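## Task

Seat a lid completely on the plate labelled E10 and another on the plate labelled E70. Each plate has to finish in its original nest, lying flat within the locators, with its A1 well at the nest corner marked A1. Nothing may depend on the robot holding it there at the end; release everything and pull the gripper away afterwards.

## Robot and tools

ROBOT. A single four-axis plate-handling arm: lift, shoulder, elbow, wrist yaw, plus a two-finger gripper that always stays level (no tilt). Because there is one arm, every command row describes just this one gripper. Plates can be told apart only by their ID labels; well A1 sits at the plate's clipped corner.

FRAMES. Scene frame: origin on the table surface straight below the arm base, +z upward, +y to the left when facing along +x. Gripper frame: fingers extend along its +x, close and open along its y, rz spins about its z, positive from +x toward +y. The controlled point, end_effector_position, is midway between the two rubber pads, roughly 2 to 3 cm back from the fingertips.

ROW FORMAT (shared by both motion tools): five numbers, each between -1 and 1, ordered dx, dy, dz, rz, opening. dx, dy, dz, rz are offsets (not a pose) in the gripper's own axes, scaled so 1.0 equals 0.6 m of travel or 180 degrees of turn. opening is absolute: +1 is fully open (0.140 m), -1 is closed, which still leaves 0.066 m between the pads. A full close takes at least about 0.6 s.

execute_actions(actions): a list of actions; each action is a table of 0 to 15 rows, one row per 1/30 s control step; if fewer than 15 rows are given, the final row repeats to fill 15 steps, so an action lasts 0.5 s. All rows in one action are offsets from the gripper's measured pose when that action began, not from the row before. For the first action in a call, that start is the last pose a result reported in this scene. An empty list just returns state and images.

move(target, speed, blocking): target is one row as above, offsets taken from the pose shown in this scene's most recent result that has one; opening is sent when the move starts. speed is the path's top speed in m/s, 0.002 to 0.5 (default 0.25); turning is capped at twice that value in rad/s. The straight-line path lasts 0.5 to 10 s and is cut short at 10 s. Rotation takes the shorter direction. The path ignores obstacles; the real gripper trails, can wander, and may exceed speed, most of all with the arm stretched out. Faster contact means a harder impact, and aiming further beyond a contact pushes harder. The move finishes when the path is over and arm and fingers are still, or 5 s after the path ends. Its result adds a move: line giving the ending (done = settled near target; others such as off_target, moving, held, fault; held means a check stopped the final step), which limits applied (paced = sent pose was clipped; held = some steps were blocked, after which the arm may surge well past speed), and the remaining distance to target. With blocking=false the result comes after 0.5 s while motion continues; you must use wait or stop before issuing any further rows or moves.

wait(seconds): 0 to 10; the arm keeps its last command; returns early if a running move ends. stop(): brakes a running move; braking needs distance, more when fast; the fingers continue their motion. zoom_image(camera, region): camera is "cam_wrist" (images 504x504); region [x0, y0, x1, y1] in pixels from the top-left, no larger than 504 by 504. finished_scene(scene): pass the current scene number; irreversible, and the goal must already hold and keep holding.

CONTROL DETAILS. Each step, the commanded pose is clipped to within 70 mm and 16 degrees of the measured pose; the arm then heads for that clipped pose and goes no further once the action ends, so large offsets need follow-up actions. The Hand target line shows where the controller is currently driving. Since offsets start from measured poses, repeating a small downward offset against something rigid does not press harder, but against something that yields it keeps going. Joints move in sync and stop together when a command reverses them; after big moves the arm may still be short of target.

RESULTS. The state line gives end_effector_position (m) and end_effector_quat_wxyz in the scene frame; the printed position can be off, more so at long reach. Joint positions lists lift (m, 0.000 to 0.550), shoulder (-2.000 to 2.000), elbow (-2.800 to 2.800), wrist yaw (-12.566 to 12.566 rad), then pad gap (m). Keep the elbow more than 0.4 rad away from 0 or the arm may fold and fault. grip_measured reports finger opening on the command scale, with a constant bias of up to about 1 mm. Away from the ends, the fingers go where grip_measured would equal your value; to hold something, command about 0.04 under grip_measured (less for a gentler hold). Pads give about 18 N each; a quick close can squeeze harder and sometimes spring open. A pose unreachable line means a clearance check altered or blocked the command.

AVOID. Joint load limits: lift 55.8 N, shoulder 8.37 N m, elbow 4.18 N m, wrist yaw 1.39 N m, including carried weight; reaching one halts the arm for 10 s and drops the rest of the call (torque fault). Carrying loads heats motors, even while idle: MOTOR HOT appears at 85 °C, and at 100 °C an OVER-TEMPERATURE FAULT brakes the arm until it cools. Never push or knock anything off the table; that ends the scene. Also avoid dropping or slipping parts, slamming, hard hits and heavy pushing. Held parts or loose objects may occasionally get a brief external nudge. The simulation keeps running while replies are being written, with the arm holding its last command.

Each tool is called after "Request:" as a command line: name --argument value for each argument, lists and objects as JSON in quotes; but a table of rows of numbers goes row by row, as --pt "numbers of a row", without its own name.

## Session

Request:
execute_actions --actions '[]'

Scene clock: 0.00 s.
end_effector_position=(+0.5569, -0.1822, +0.3909) grip_measured=+1.00 end_effector_quat_wxyz=(+0.829, +0.000, +0.000, +0.559)
Joint positions: [ 0.386 -0.289  2.117 -0.642  0.14 ]
Hand target: +0.557, -0.182, +0.391; +0.829, +0.000, +0.000, +0.559

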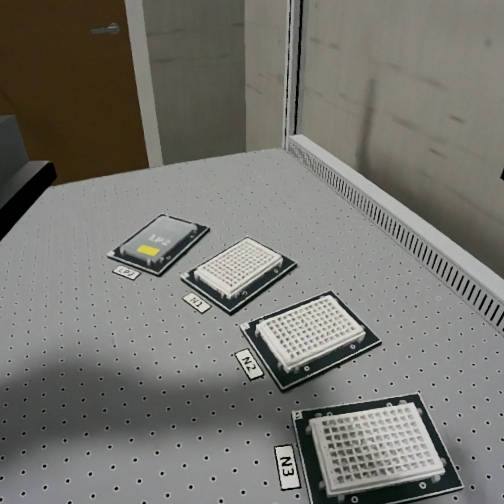

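Request:
zoom_image --camera "cam_wrist" --region '[95, 200, 315, 330]'

Request:
zoom_image --camera "cam_wrist" --region '[225, 280, 475, 504]'

Region (95, 200, 315, 330) of cam_wrist's 504x504 image, scaled by 2.291, with more detail than that image has; it fills the top 298 rows of this view, and the rest is white.

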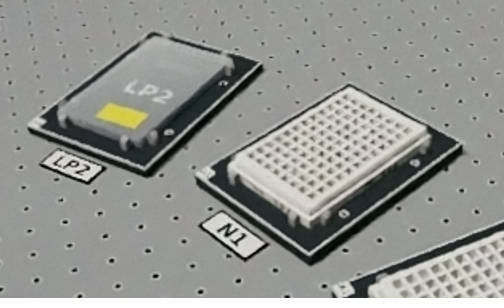

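Region (225, 280, 475, 504) of cam_wrist's 504x504 image, scaled by 2.016, with more detail than that image has; it fills the top 452 rows of this view, and the rest is white.

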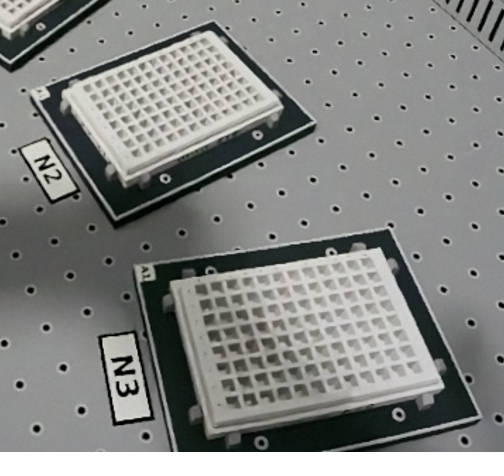

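Request:
zoom_image --camera "cam_wrist" --region '[290, 330, 370, 380]'

Request:
zoom_image --camera "cam_wrist" --region '[185, 265, 245, 310]'

Region (290, 330, 370, 380) of cam_wrist's 504x504 image, scaled by 6.300, with more detail than that image has; it fills the top 315 rows of this view, and the rest is white.

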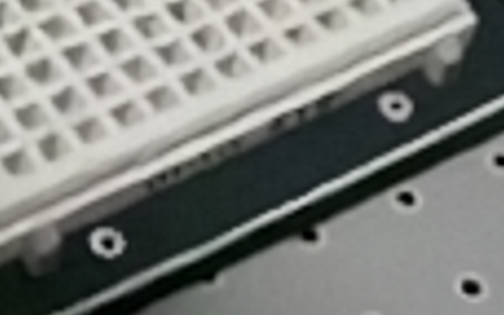

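Region (185, 265, 245, 310) of cam_wrist's 504x504 image, scaled by 8.400, with more detail than that image has; it fills the top 378 rows of this view, and the rest is white.

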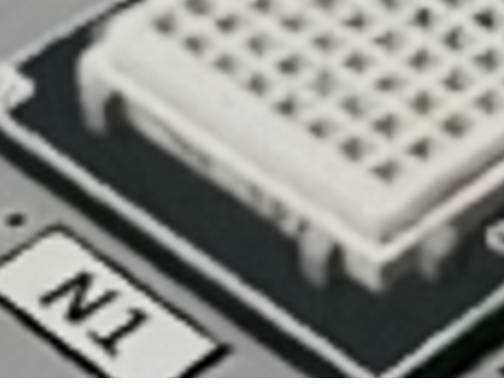

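Request:
move --target '[0.05, 0.03, -0.39, -0.08, 1]' --speed 0.4

Scene clock: 2.73 s.
end_effector_position=(+0.5515, -0.1475, +0.1568) grip_measured=+1.00 end_effector_quat_wxyz=(+0.893, +0.000, +0.000, +0.451)
Joint positions: [ 0.152 -0.074  1.704 -0.694  0.14 ]
Hand target: +0.551, -0.148, +0.157; +0.893, +0.000, +0.000, +0.451
Off the commanded pose: 0.000 m, 0 deg.
move: done

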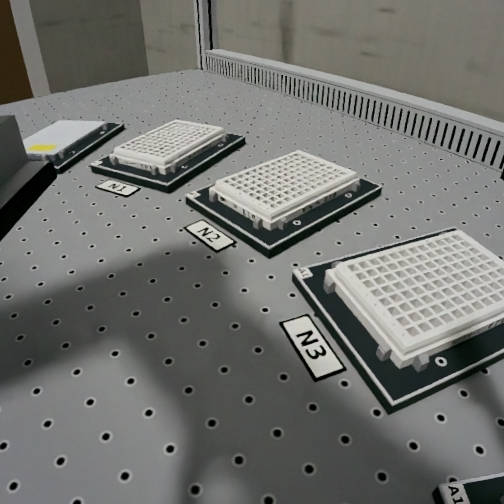

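Request:
zoom_image --camera "cam_wrist" --region '[195, 165, 375, 250]'

Request:
zoom_image --camera "cam_wrist" --region '[90, 115, 250, 200]'

Request:
zoom_image --camera "cam_wrist" --region '[280, 220, 504, 420]'

Region (195, 165, 375, 250) of cam_wrist's 504x504 image, scaled by 2.800, with more detail than that image has; it fills the top 238 rows of this view, and the rest is white.

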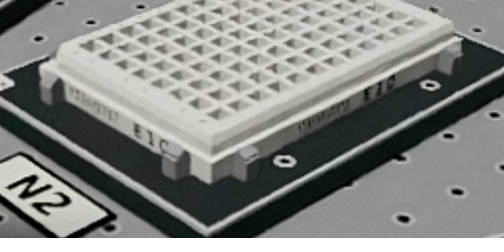

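Region (90, 115, 250, 200) of cam_wrist's 504x504 image, scaled by 3.150, with more detail than that image has; it fills the top 268 rows of this view, and the rest is white.

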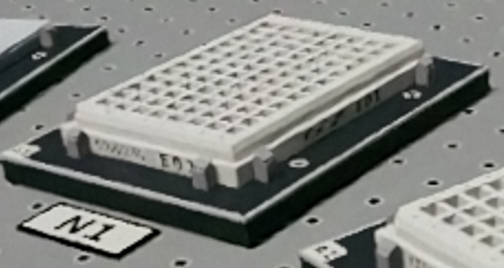

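Region (280, 220, 504, 420) of cam_wrist's 504x504 image, scaled by 2.250, with more detail than that image has; it fills the top 450 rows of this view, and the rest is white.

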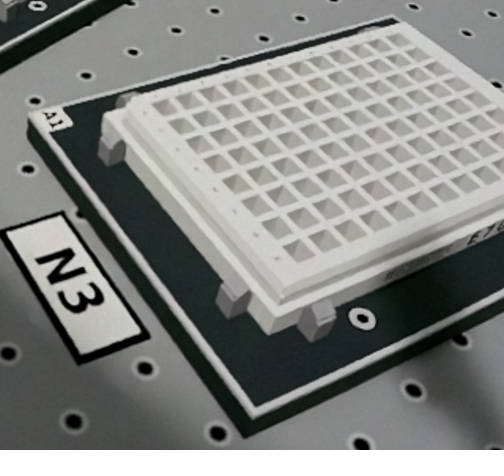

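Request:
zoom_image --camera "cam_wrist" --region '[454, 300, 504, 350]'

Request:
zoom_image --camera "cam_wrist" --region '[225, 180, 355, 235]'

Request:
zoom_image --camera "cam_wrist" --region '[175, 140, 395, 265]'

Region (454, 300, 504, 350) of cam_wrist's 504x504 image, scaled by 10.080, with more detail than that image has.

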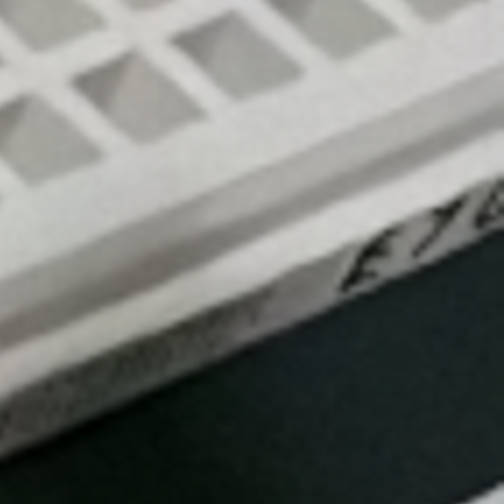

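Region (225, 180, 355, 235) of cam_wrist's 504x504 image, scaled by 3.877, with more detail than that image has; it fills the top 213 rows of this view, and the rest is white.

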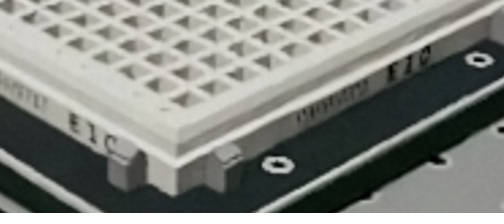

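Region (175, 140, 395, 265) of cam_wrist's 504x504 image, scaled by 2.291, with more detail than that image has; it fills the top 286 rows of this view, and the rest is white.

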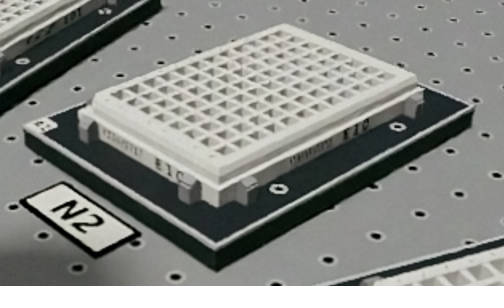

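Request:
move --target '[-0.2647, 0.0152, -0.028, -0.548, 0.6]' --speed 0.5

Scene clock: 6.50 s.
end_effector_position=(+0.4499, -0.2699, +0.1401) grip_measured=+0.60 end_effector_quat_wxyz=(+0.924, +0.000, +0.000, -0.383)
Joint positions: [ 0.135  0.17   0.971 -1.927  0.125]
Hand target: +0.450, -0.270, +0.140; +0.924, +0.000, +0.000, -0.383
Off the commanded pose: 0.000 m, 0 deg.
move: done

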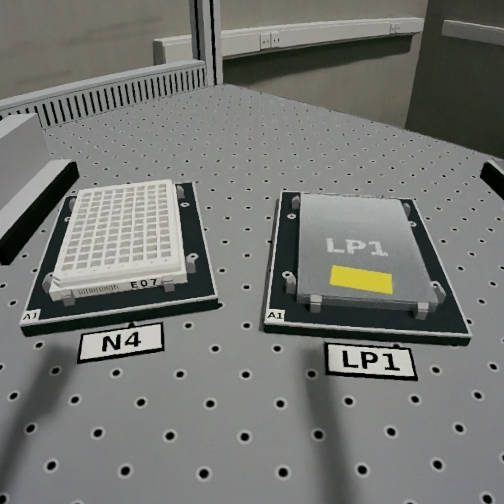

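Request:
zoom_image --camera "cam_wrist" --region '[255, 180, 485, 355]'

Region (255, 180, 485, 355) of cam_wrist's 504x504 image, scaled by 2.191, with more detail than that image has; it fills the top 383 rows of this view, and the rest is white.

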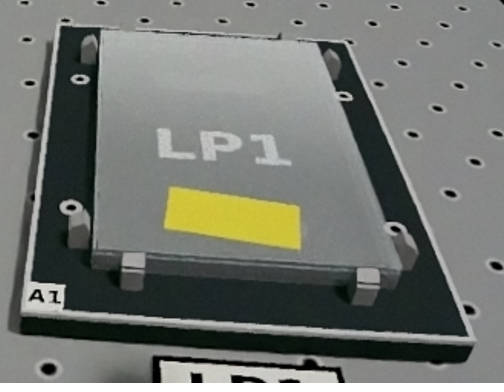

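Request:
move --target '[0.242, -0.1122, -0.1335, -0.0383, -0.135]' --speed 0.35

Request:
zoom_image --camera "cam_wrist" --region '[0, 170, 252, 480]'

Request:
zoom_image --camera "cam_wrist" --region '[252, 170, 504, 480]'

Scene clock: 8.60 s.
end_effector_position=(+0.5049, -0.4202, +0.0599) grip_measured=-0.14 end_effector_quat_wxyz=(+0.899, +0.000, +0.000, -0.438)
Joint positions: [ 0.055 -0.259  1.716 -2.363  0.098]
Hand target: +0.505, -0.420, +0.060; +0.899, +0.000, +0.000, -0.438
Off the commanded pose: 0.000 m, 0 deg.
move: done

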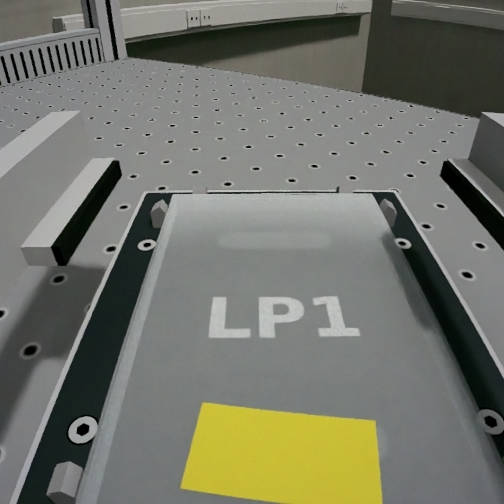

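Region (0, 170, 252, 480) of cam_wrist's 504x504 image, scaled by 1.626, with more detail than that image has; it fills the left 410 columns of this view, and the rest is white.

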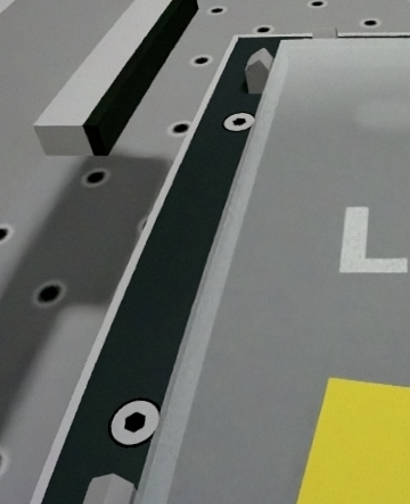

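Region (252, 170, 504, 480) of cam_wrist's 504x504 image, scaled by 1.626, with more detail than that image has; it fills the left 410 columns of this view, and the rest is white.

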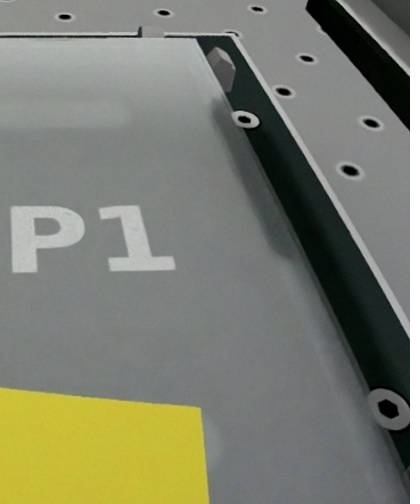

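The screw heads match the scene 1 reference image. Descending to grip.

Request:
move --target '[0, 0, -0.055, 0, -0.35]' --speed 0.06

Request:
execute_actions --actions '[[[0,0,0,0,-0.39],[0,0,0,0,-0.42],[0,0,0,0,-0.44],[0,0,0,0,-0.455],[0,0,0,0,-0.465],[0,0,0,0,-0.473],[0,0,0,0,-0.48],[0,0,0,0,-0.487],[0,0,0,0,-0.494],[0,0,0,0,-0.50],[0,0,0,0,-0.507],[0,0,0,0,-0.514],[0,0,0,0,-0.52],[0,0,0,0,-0.525],[0,0,0,0,-0.53]]]'

Scene clock: 9.77 s.
end_effector_position=(+0.5049, -0.4202, +0.0269) grip_measured=-0.35 end_effector_quat_wxyz=(+0.899, +0.000, +0.000, -0.438)
Joint positions: [ 0.022 -0.259  1.716 -2.363  0.09 ]
Hand target: +0.505, -0.420, +0.027; +0.899, +0.000, +0.000, -0.438
Off the commanded pose: 0.000 m, 0 deg.
move: done

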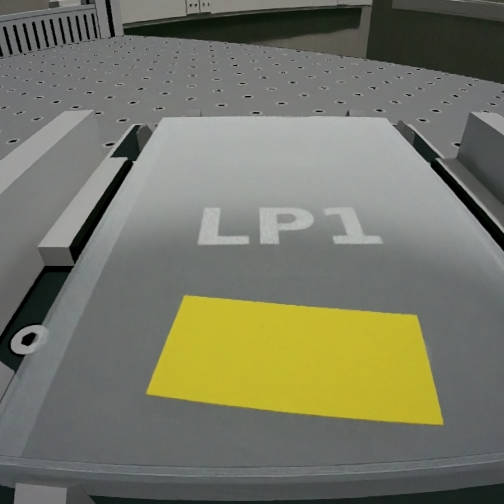

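Scene clock: 10.27 s.
end_effector_position=(+0.5049, -0.4202, +0.0269) grip_measured=-0.49 end_effector_quat_wxyz=(+0.899, +0.000, +0.000, -0.438)
Joint positions: [ 0.022 -0.259  1.716 -2.363  0.085]
Hand target: +0.505, -0.420, +0.027; +0.899, +0.000, +0.000, -0.438
Off the commanded pose: 0.000 m, 0 deg.

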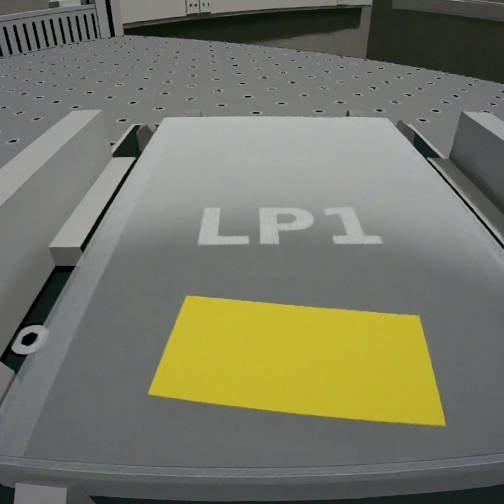

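Request:
move --target '[0, 0.0, 0.0552, 0, -0.53]' --speed 0.1

Request:
move --target '[-0.1753, 0.5720, 0.0, 0.2073, -0.53]' --speed 0.35

Request:
zoom_image --camera "cam_wrist" --region '[0, 170, 252, 480]'

Request:
zoom_image --camera "cam_wrist" --region '[252, 170, 504, 480]'

Scene clock: 11.57 s.
end_effector_position=(+0.5049, -0.4202, +0.0600) grip_measured=-0.49 end_effector_quat_wxyz=(+0.899, +0.000, +0.000, -0.438)
Joint positions: [ 0.055 -0.259  1.716 -2.363  0.085]
Hand target: +0.505, -0.420, +0.060; +0.899, +0.000, +0.000, -0.438
Off the commanded pose: 0.000 m, 0 deg.
move: done

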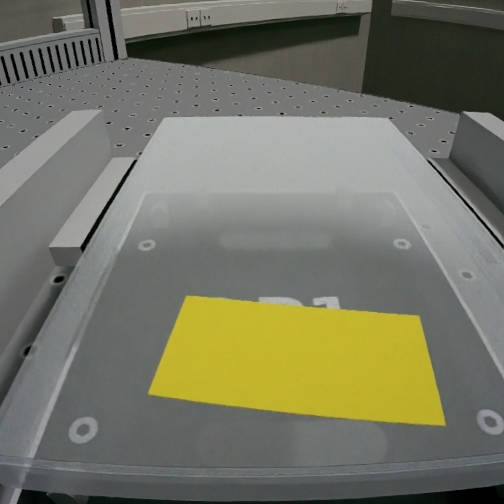

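Scene clock: 12.97 s.
end_effector_position=(+0.7102, -0.1256, +0.0600) grip_measured=-0.49 end_effector_quat_wxyz=(+0.992, +0.000, +0.000, -0.127)
Joint positions: [ 0.055  0.383  1.811 -2.447  0.085]
Hand target: +0.710, -0.126, +0.060; +0.992, +0.000, +0.000, -0.127
Off the commanded pose: 0.000 m, 0 deg.
move: done

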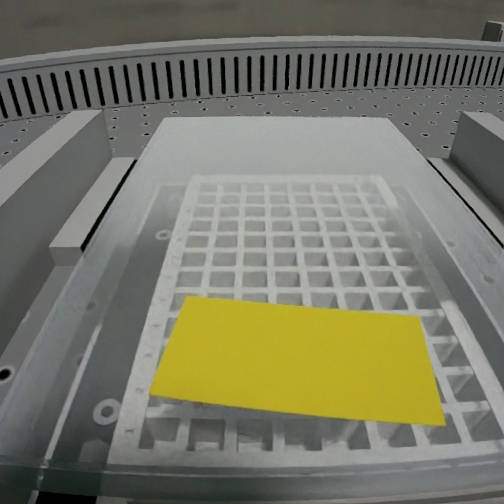

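Region (0, 170, 252, 480) of cam_wrist's 504x504 image, scaled by 1.626, with more detail than that image has; it fills the left 410 columns of this view, and the rest is white.

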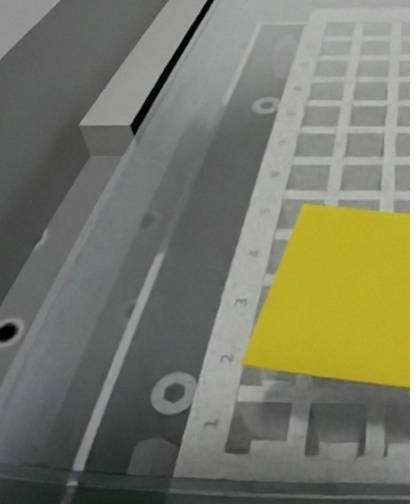

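Region (252, 170, 504, 480) of cam_wrist's 504x504 image, scaled by 1.626, with more detail than that image has; it fills the left 410 columns of this view, and the rest is white.

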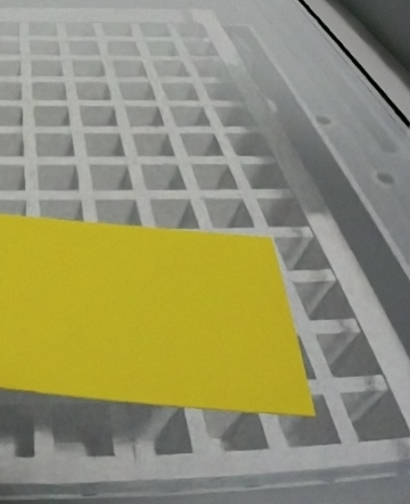

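Request:
move --target '[0.0058, -0.0086, -0.0218, -0.002, -0.53]' --speed 0.05

Request:
zoom_image --camera "cam_wrist" --region '[230, 105, 330, 205]'

Request:
zoom_image --camera "cam_wrist" --region '[200, 380, 504, 504]'

Request:
zoom_image --camera "cam_wrist" --region '[0, 330, 200, 504]'

Request:
zoom_image --camera "cam_wrist" --region '[130, 105, 230, 205]'

Request:
zoom_image --camera "cam_wrist" --region '[330, 105, 430, 205]'

Scene clock: 14.77 s.
end_effector_position=(+0.7123, -0.1315, +0.0469) grip_measured=-0.49 end_effector_quat_wxyz=(+0.992, +0.000, +0.000, -0.130)
Joint positions: [ 0.042  0.363  1.832 -2.455  0.085]
Hand target: +0.712, -0.131, +0.047; +0.992, +0.000, +0.000, -0.130
Off the commanded pose: 0.000 m, 0 deg.
move: done

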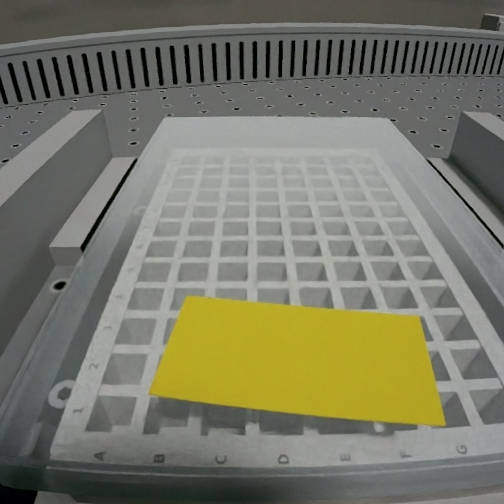

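Region (230, 105, 330, 205) of cam_wrist's 504x504 image, scaled by 5.040, with more detail than that image has.

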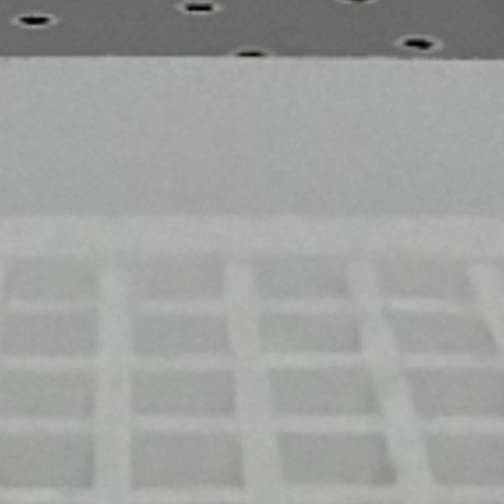

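Region (200, 380, 504, 504) of cam_wrist's 504x504 image, scaled by 1.658, with more detail than that image has; it fills the top 206 rows of this view, and the rest is white.

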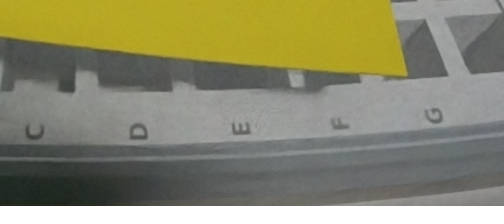

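Region (0, 330, 200, 504) of cam_wrist's 504x504 image, scaled by 2.520, with more detail than that image has; it fills the top 438 rows of this view, and the rest is white.

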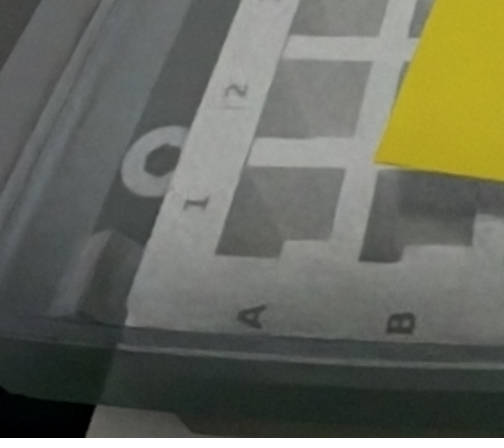

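Region (130, 105, 230, 205) of cam_wrist's 504x504 image, scaled by 5.040, with more detail than that image has.

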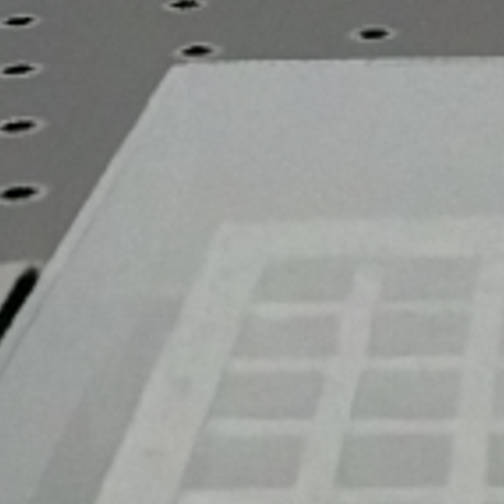

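Region (330, 105, 430, 205) of cam_wrist's 504x504 image, scaled by 5.040, with more detail than that image has.

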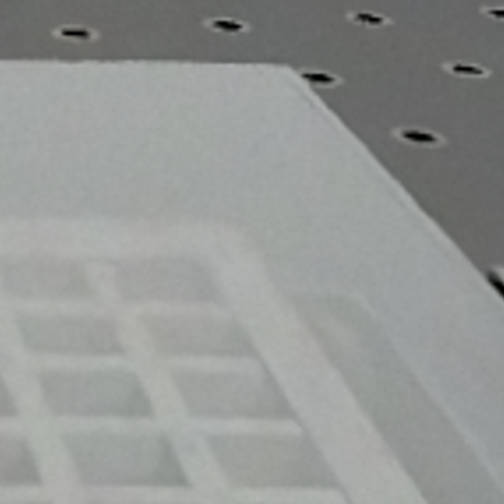

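Request:
move --target '[0.0005, 0.0002, -0.0142, 0.0, -0.53]' --speed 0.015

Request:
move --target '[0.0, 0.0, -0.003, 0.0, -0.53]' --speed 0.006

Scene clock: 16.07 s.
end_effector_position=(+0.7126, -0.1313, +0.0384) grip_measured=-0.49 end_effector_quat_wxyz=(+0.992, +0.000, +0.000, -0.130)
Joint positions: [ 0.033  0.362  1.834 -2.456  0.085]
Hand target: +0.713, -0.131, +0.038; +0.992, +0.000, +0.000, -0.130
Off the commanded pose: 0.000 m, 0 deg.
move: done

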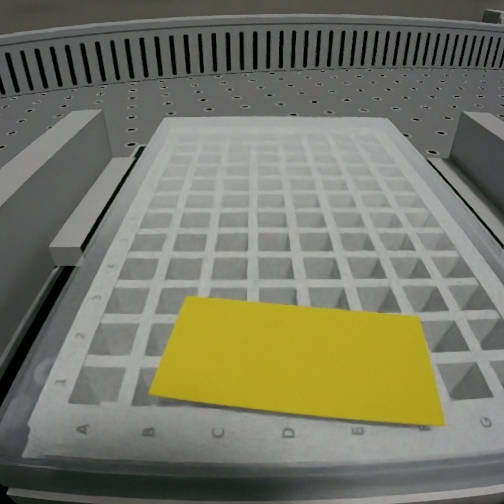

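Scene clock: 16.77 s.
end_effector_position=(+0.7126, -0.1313, +0.0373) grip_measured=-0.49 end_effector_quat_wxyz=(+0.992, +0.000, +0.000, -0.130)
Joint positions: [ 0.032  0.362  1.833 -2.456  0.085]
Hand target: +0.713, -0.131, +0.037; +0.992, +0.000, +0.000, -0.130
Off the commanded pose: 0.001 m, 0 deg.
move: done

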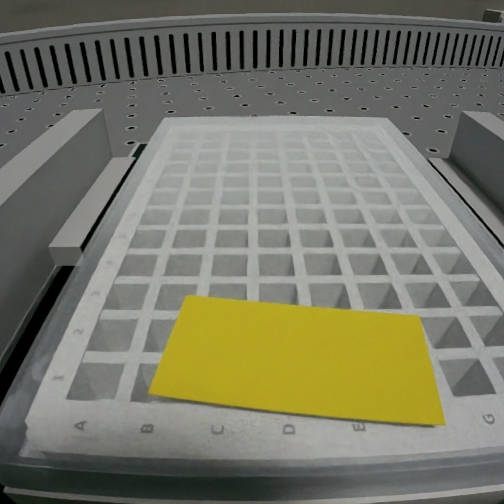

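Request:
execute_actions --actions '[[[0,0,0,0,-0.52],[0,0,0,0,-0.51],[0,0,0,0,-0.50],[0,0,0,0,-0.49],[0,0,0,0,-0.47],[0,0,0,0,-0.44],[0,0,0,0,-0.40],[0,0,0,0,-0.34],[0,0,0,0,-0.28],[0,0,0,0,-0.2],[0,0,0,0,-0.135]],[[0,0,0.004,0,-0.135],[0,0,0.008,0,-0.135],[0,0,0.013,0,-0.135],[0,0,0.018,0,-0.135],[0,0,0.023,0,-0.135],[0,0,0.028,0,-0.135],[0,0,0.032,0,-0.135],[0,0,0.035,0,-0.135],[0,0,0.0378,0,-0.135]]]'

Request:
move --target '[-0.4368, 0.7275, 0.0, 0.3164, -0.135]' --speed 0.45

Request:
zoom_image --camera "cam_wrist" --region '[0, 170, 252, 480]'

Request:
zoom_image --camera "cam_wrist" --region '[252, 170, 504, 480]'

Scene clock: 18.63 s.
end_effector_position=(+0.7126, -0.1313, +0.0600) grip_measured=-0.14 end_effector_quat_wxyz=(+0.992, +0.000, +0.000, -0.130)
Joint positions: [ 0.055  0.362  1.834 -2.456  0.098]
Hand target: +0.713, -0.131, +0.060; +0.992, +0.000, +0.000, -0.130
Off the commanded pose: 0.000 m, 0 deg.

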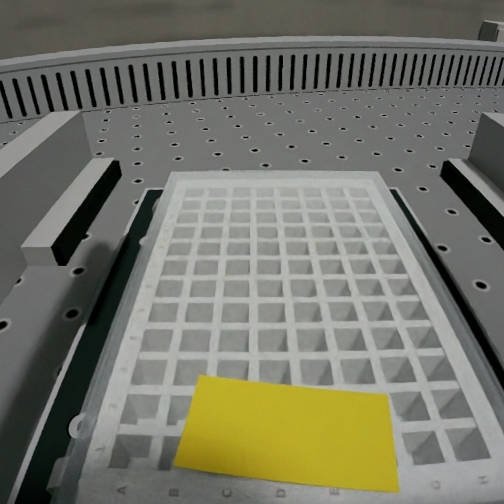

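Scene clock: 20.23 s.
end_effector_position=(+0.5714, +0.3580, +0.0600) grip_measured=-0.14 end_effector_quat_wxyz=(+0.933, +0.000, +0.000, +0.359)
Joint positions: [ 0.055  1.381  1.715 -2.362  0.098]
Hand target: +0.571, +0.358, +0.060; +0.933, +0.000, +0.000, +0.359
Off the commanded pose: 0.000 m, 0 deg.
move: done

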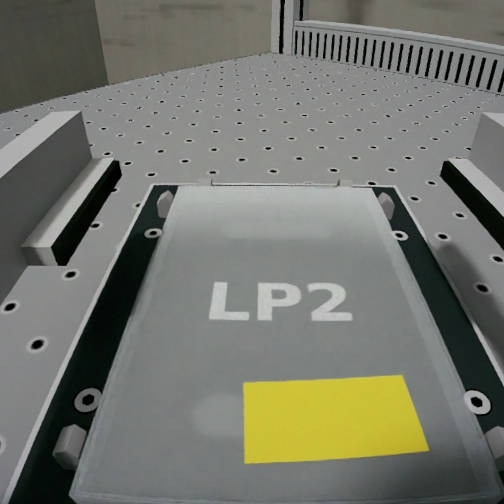

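Region (0, 170, 252, 480) of cam_wrist's 504x504 image, scaled by 1.626, with more detail than that image has; it fills the left 410 columns of this view, and the rest is white.

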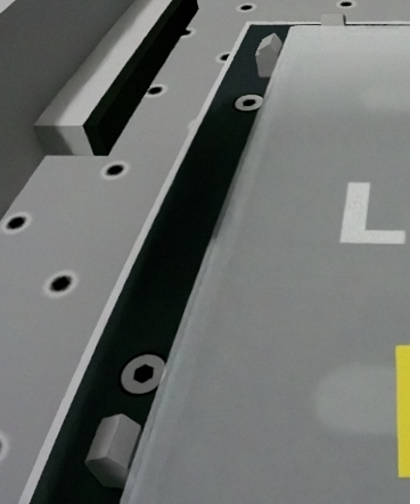

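Region (252, 170, 504, 480) of cam_wrist's 504x504 image, scaled by 1.626, with more detail than that image has; it fills the left 410 columns of this view, and the rest is white.

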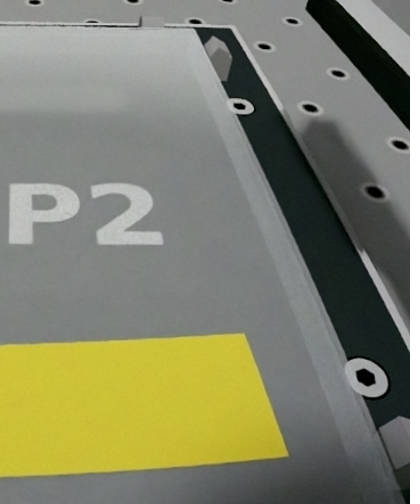

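Request:
move --target '[0.012, 0.0007, -0.0552, -0.0078, -0.33]' --speed 0.06

Scene clock: 21.77 s.
end_effector_position=(+0.5764, +0.3632, +0.0269) grip_measured=-0.33 end_effector_quat_wxyz=(+0.937, +0.000, +0.000, +0.348)
Joint positions: [ 0.022  1.372  1.759 -2.42   0.091]
Hand target: +0.576, +0.363, +0.027; +0.938, +0.000, +0.000, +0.348
Off the commanded pose: 0.000 m, 0 deg.
move: done

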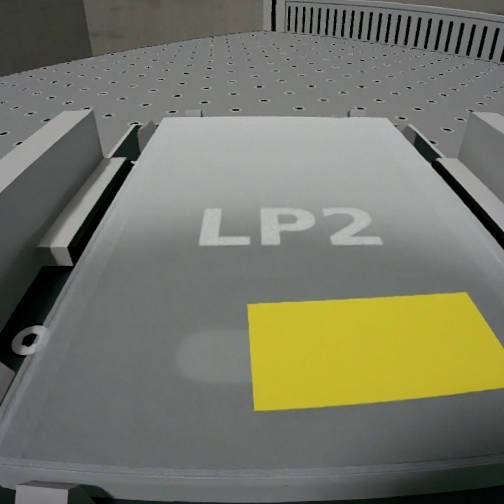

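Request:
execute_actions --actions '[[[0,0,0,0,-0.38],[0,0,0,0,-0.42],[0,0,0,0,-0.44],[0,0,0,0,-0.455],[0,0,0,0,-0.465],[0,0,0,0,-0.473],[0,0,0,0,-0.48],[0,0,0,0,-0.487],[0,0,0,0,-0.494],[0,0,0,0,-0.50],[0,0,0,0,-0.507],[0,0,0,0,-0.514],[0,0,0,0,-0.52],[0,0,0,0,-0.525],[0,0,0,0,-0.53]]]'

Request:
move --target '[0, 0.0, 0.0552, 0, -0.53]' --speed 0.1

Request:
move --target '[-0.155, -0.562, 0.0, -0.1974, -0.53]' --speed 0.35

Request:
zoom_image --camera "cam_wrist" --region '[0, 170, 252, 480]'

Request:
zoom_image --camera "cam_wrist" --region '[252, 170, 504, 480]'

Scene clock: 23.07 s.
end_effector_position=(+0.5763, +0.3632, +0.0269) grip_measured=-0.49 end_effector_quat_wxyz=(+0.937, +0.000, +0.000, +0.348)
Joint positions: [ 0.022  1.372  1.759 -2.42   0.085]
Hand target: +0.576, +0.363, +0.027; +0.937, +0.000, +0.000, +0.348
Off the commanded pose: 0.000 m, 0 deg.

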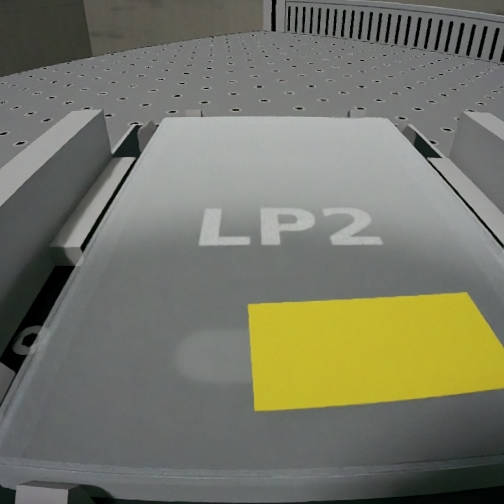

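Scene clock: 23.77 s.
end_effector_position=(+0.5763, +0.3633, +0.0600) grip_measured=-0.49 end_effector_quat_wxyz=(+0.937, +0.000, +0.000, +0.348)
Joint positions: [ 0.055  1.372  1.759 -2.42   0.085]
Hand target: +0.576, +0.363, +0.060; +0.937, +0.000, +0.000, +0.348
Off the commanded pose: 0.000 m, 0 deg.
move: done

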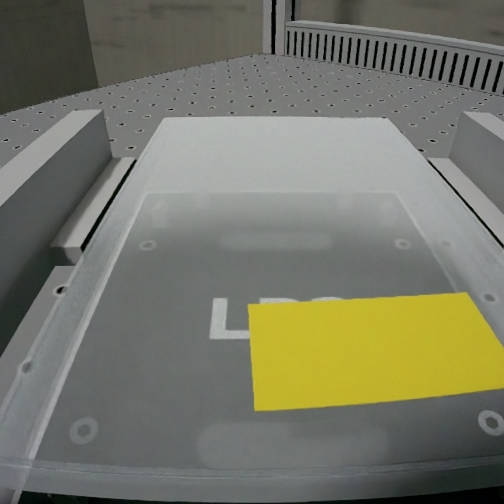

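Scene clock: 25.23 s.
end_effector_position=(+0.7258, +0.0469, +0.0600) grip_measured=-0.49 end_effector_quat_wxyz=(+0.999, +0.000, +0.000, +0.045)
Joint positions: [ 0.055  0.68   1.83  -2.419  0.085]
Hand target: +0.726, +0.047, +0.060; +0.999, +0.000, +0.000, +0.045
Off the commanded pose: 0.000 m, 0 deg.
move: done

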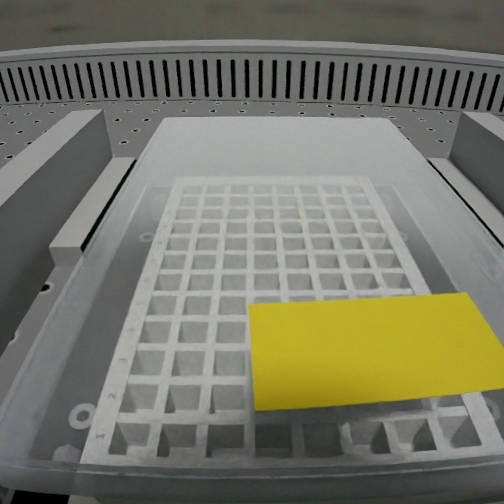

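Region (0, 170, 252, 480) of cam_wrist's 504x504 image, scaled by 1.626, with more detail than that image has; it fills the left 410 columns of this view, and the rest is white.

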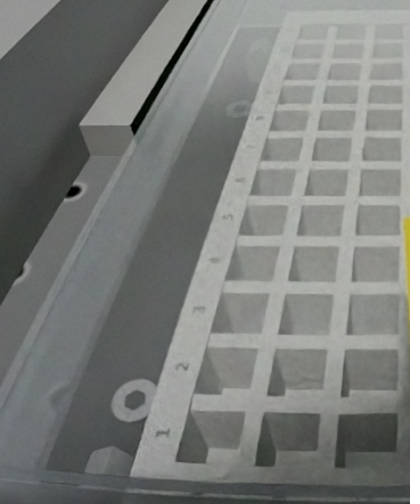

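Region (252, 170, 504, 480) of cam_wrist's 504x504 image, scaled by 1.626, with more detail than that image has; it fills the left 410 columns of this view, and the rest is white.

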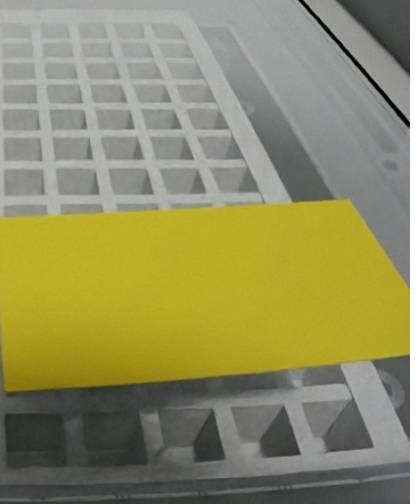

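Request:
move --target '[0.005, 0.0014, -0.0218, 0.0, -0.53]' --speed 0.05

Request:
zoom_image --camera "cam_wrist" --region '[230, 105, 330, 205]'

Request:
zoom_image --camera "cam_wrist" --region '[200, 380, 504, 504]'

Request:
zoom_image --camera "cam_wrist" --region '[0, 330, 200, 504]'

Scene clock: 26.43 s.
end_effector_position=(+0.7287, +0.0481, +0.0469) grip_measured=-0.49 end_effector_quat_wxyz=(+0.999, +0.000, +0.000, +0.045)
Joint positions: [ 0.042  0.674  1.849 -2.431  0.085]
Hand target: +0.729, +0.048, +0.047; +0.999, +0.000, +0.000, +0.045
Off the commanded pose: 0.000 m, 0 deg.
move: done

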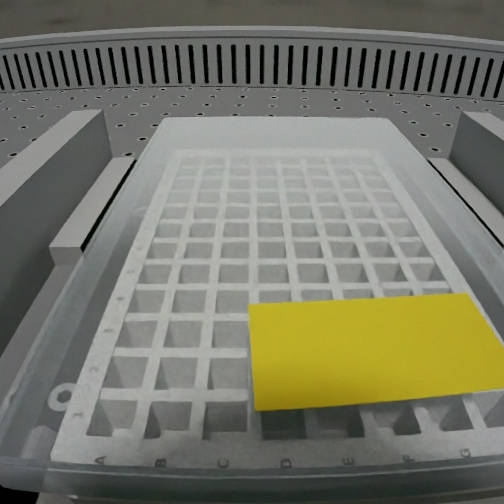

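Region (230, 105, 330, 205) of cam_wrist's 504x504 image, scaled by 5.040, with more detail than that image has.

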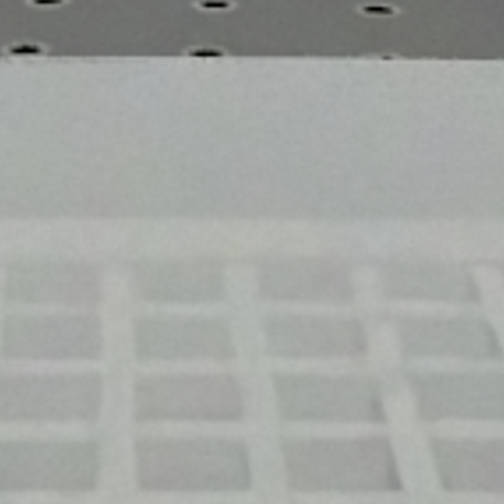

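Region (200, 380, 504, 504) of cam_wrist's 504x504 image, scaled by 1.658, with more detail than that image has; it fills the top 206 rows of this view, and the rest is white.

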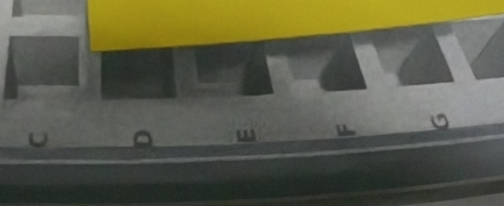

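Region (0, 330, 200, 504) of cam_wrist's 504x504 image, scaled by 2.520, with more detail than that image has; it fills the top 438 rows of this view, and the rest is white.

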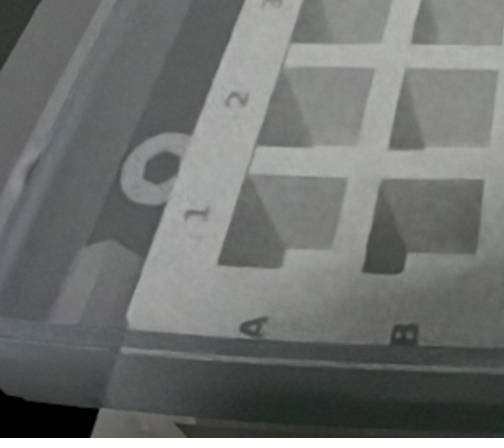

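Request:
move --target '[-0.0001, -0.0005, -0.0142, 0.0003, -0.53]' --speed 0.015

Request:
move --target '[0.0, 0.0, -0.003, 0.0, -0.53]' --speed 0.006

Scene clock: 27.57 s.
end_effector_position=(+0.7287, +0.0479, +0.0384) grip_measured=-0.49 end_effector_quat_wxyz=(+0.999, +0.000, +0.000, +0.046)
Joint positions: [ 0.033  0.673  1.849 -2.43   0.085]
Hand target: +0.729, +0.048, +0.038; +0.999, +0.000, +0.000, +0.046
Off the commanded pose: 0.000 m, 0 deg.
move: done

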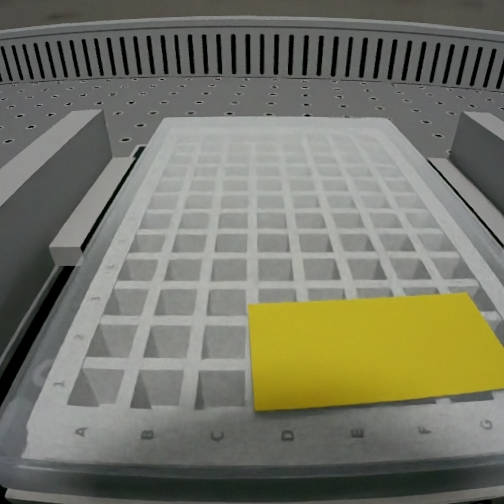

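Scene clock: 28.27 s.
end_effector_position=(+0.7287, +0.0479, +0.0373) grip_measured=-0.49 end_effector_quat_wxyz=(+0.999, +0.000, +0.000, +0.046)
Joint positions: [ 0.032  0.673  1.849 -2.43   0.085]
Hand target: +0.729, +0.048, +0.037; +0.999, +0.000, +0.000, +0.046
Off the commanded pose: 0.001 m, 0 deg.
move: done

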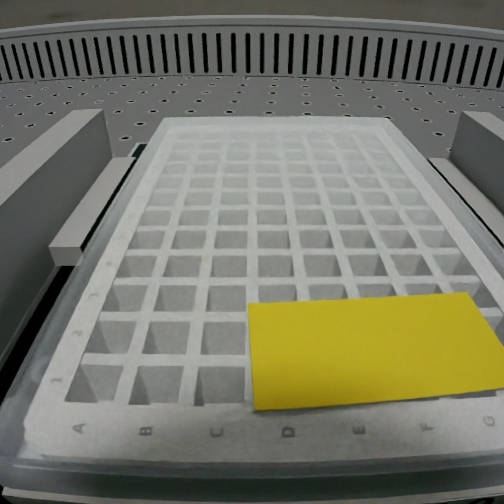

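The lid stopped at the same height as the others, so it's seated. Releasing and backing off for an overview.

Request:
execute_actions --actions '[[[0,0,0,0,-0.52],[0,0,0,0,-0.51],[0,0,0,0,-0.50],[0,0,0,0,-0.49],[0,0,0,0,-0.47],[0,0,0,0,-0.44],[0,0,0,0,-0.40],[0,0,0,0,-0.32],[0,0,0,0,-0.22],[0,0,0,0,-0.1],[0,0,0,0,0.1]]]'

Request:
move --target '[-0.38, -0.05, 0.42, -0.04, 1]' --speed 0.45

Scene clock: 29.13 s.
end_effector_position=(+0.7287, +0.0479, +0.0373) grip_measured=+0.10 end_effector_quat_wxyz=(+0.999, +0.000, +0.000, +0.046)
Joint positions: [ 0.032  0.673  1.849 -2.43   0.107]
Hand target: +0.729, +0.048, +0.037; +0.999, +0.000, +0.000, +0.046
Off the commanded pose: 0.000 m, 0 deg.

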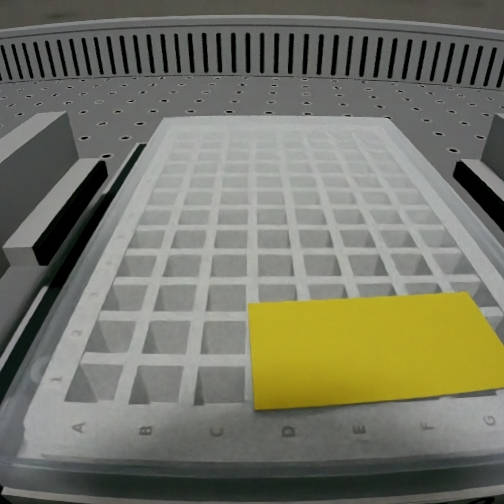

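Scene clock: 30.43 s.
end_effector_position=(+0.5043, -0.0029, +0.2893) grip_measured=+1.00 end_effector_quat_wxyz=(+1.000, +0.000, +0.000, -0.017)
Joint positions: [ 0.284  1.017  0.73  -1.782  0.14 ]
Hand target: +0.504, -0.003, +0.289; +1.000, +0.000, +0.000, -0.017
Off the commanded pose: 0.000 m, 0 deg.
move: done; limits=paced

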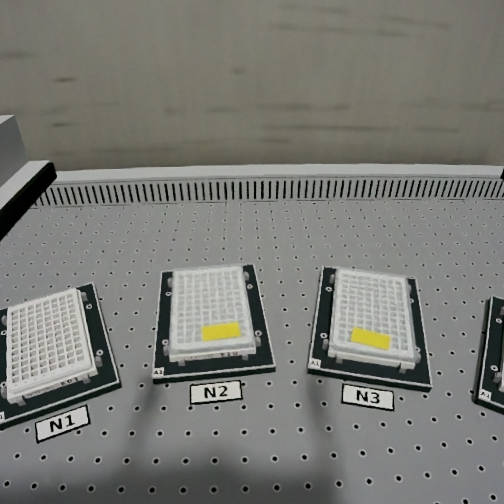

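Request:
zoom_image --camera "cam_wrist" --region '[0, 255, 285, 435]'

Request:
zoom_image --camera "cam_wrist" --region '[295, 255, 504, 425]'

Region (0, 255, 285, 435) of cam_wrist's 504x504 image, scaled by 1.768, with more detail than that image has; it fills the top 318 rows of this view, and the rest is white.

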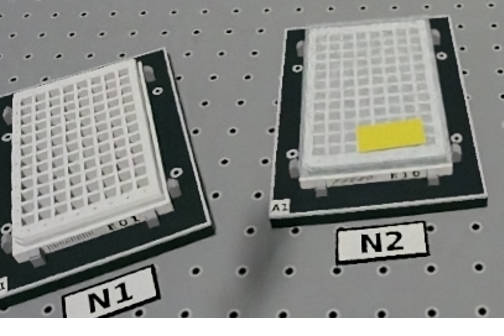

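Region (295, 255, 504, 425) of cam_wrist's 504x504 image, scaled by 2.411, with more detail than that image has; it fills the top 410 rows of this view, and the rest is white.

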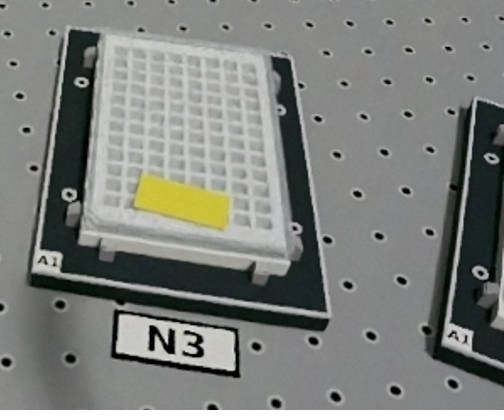

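The lids are seated on E10 (N2) and E70 (N3), and the gripper is clear.

Request:
finished_scene --scene 2

The scene is finished: the task was done.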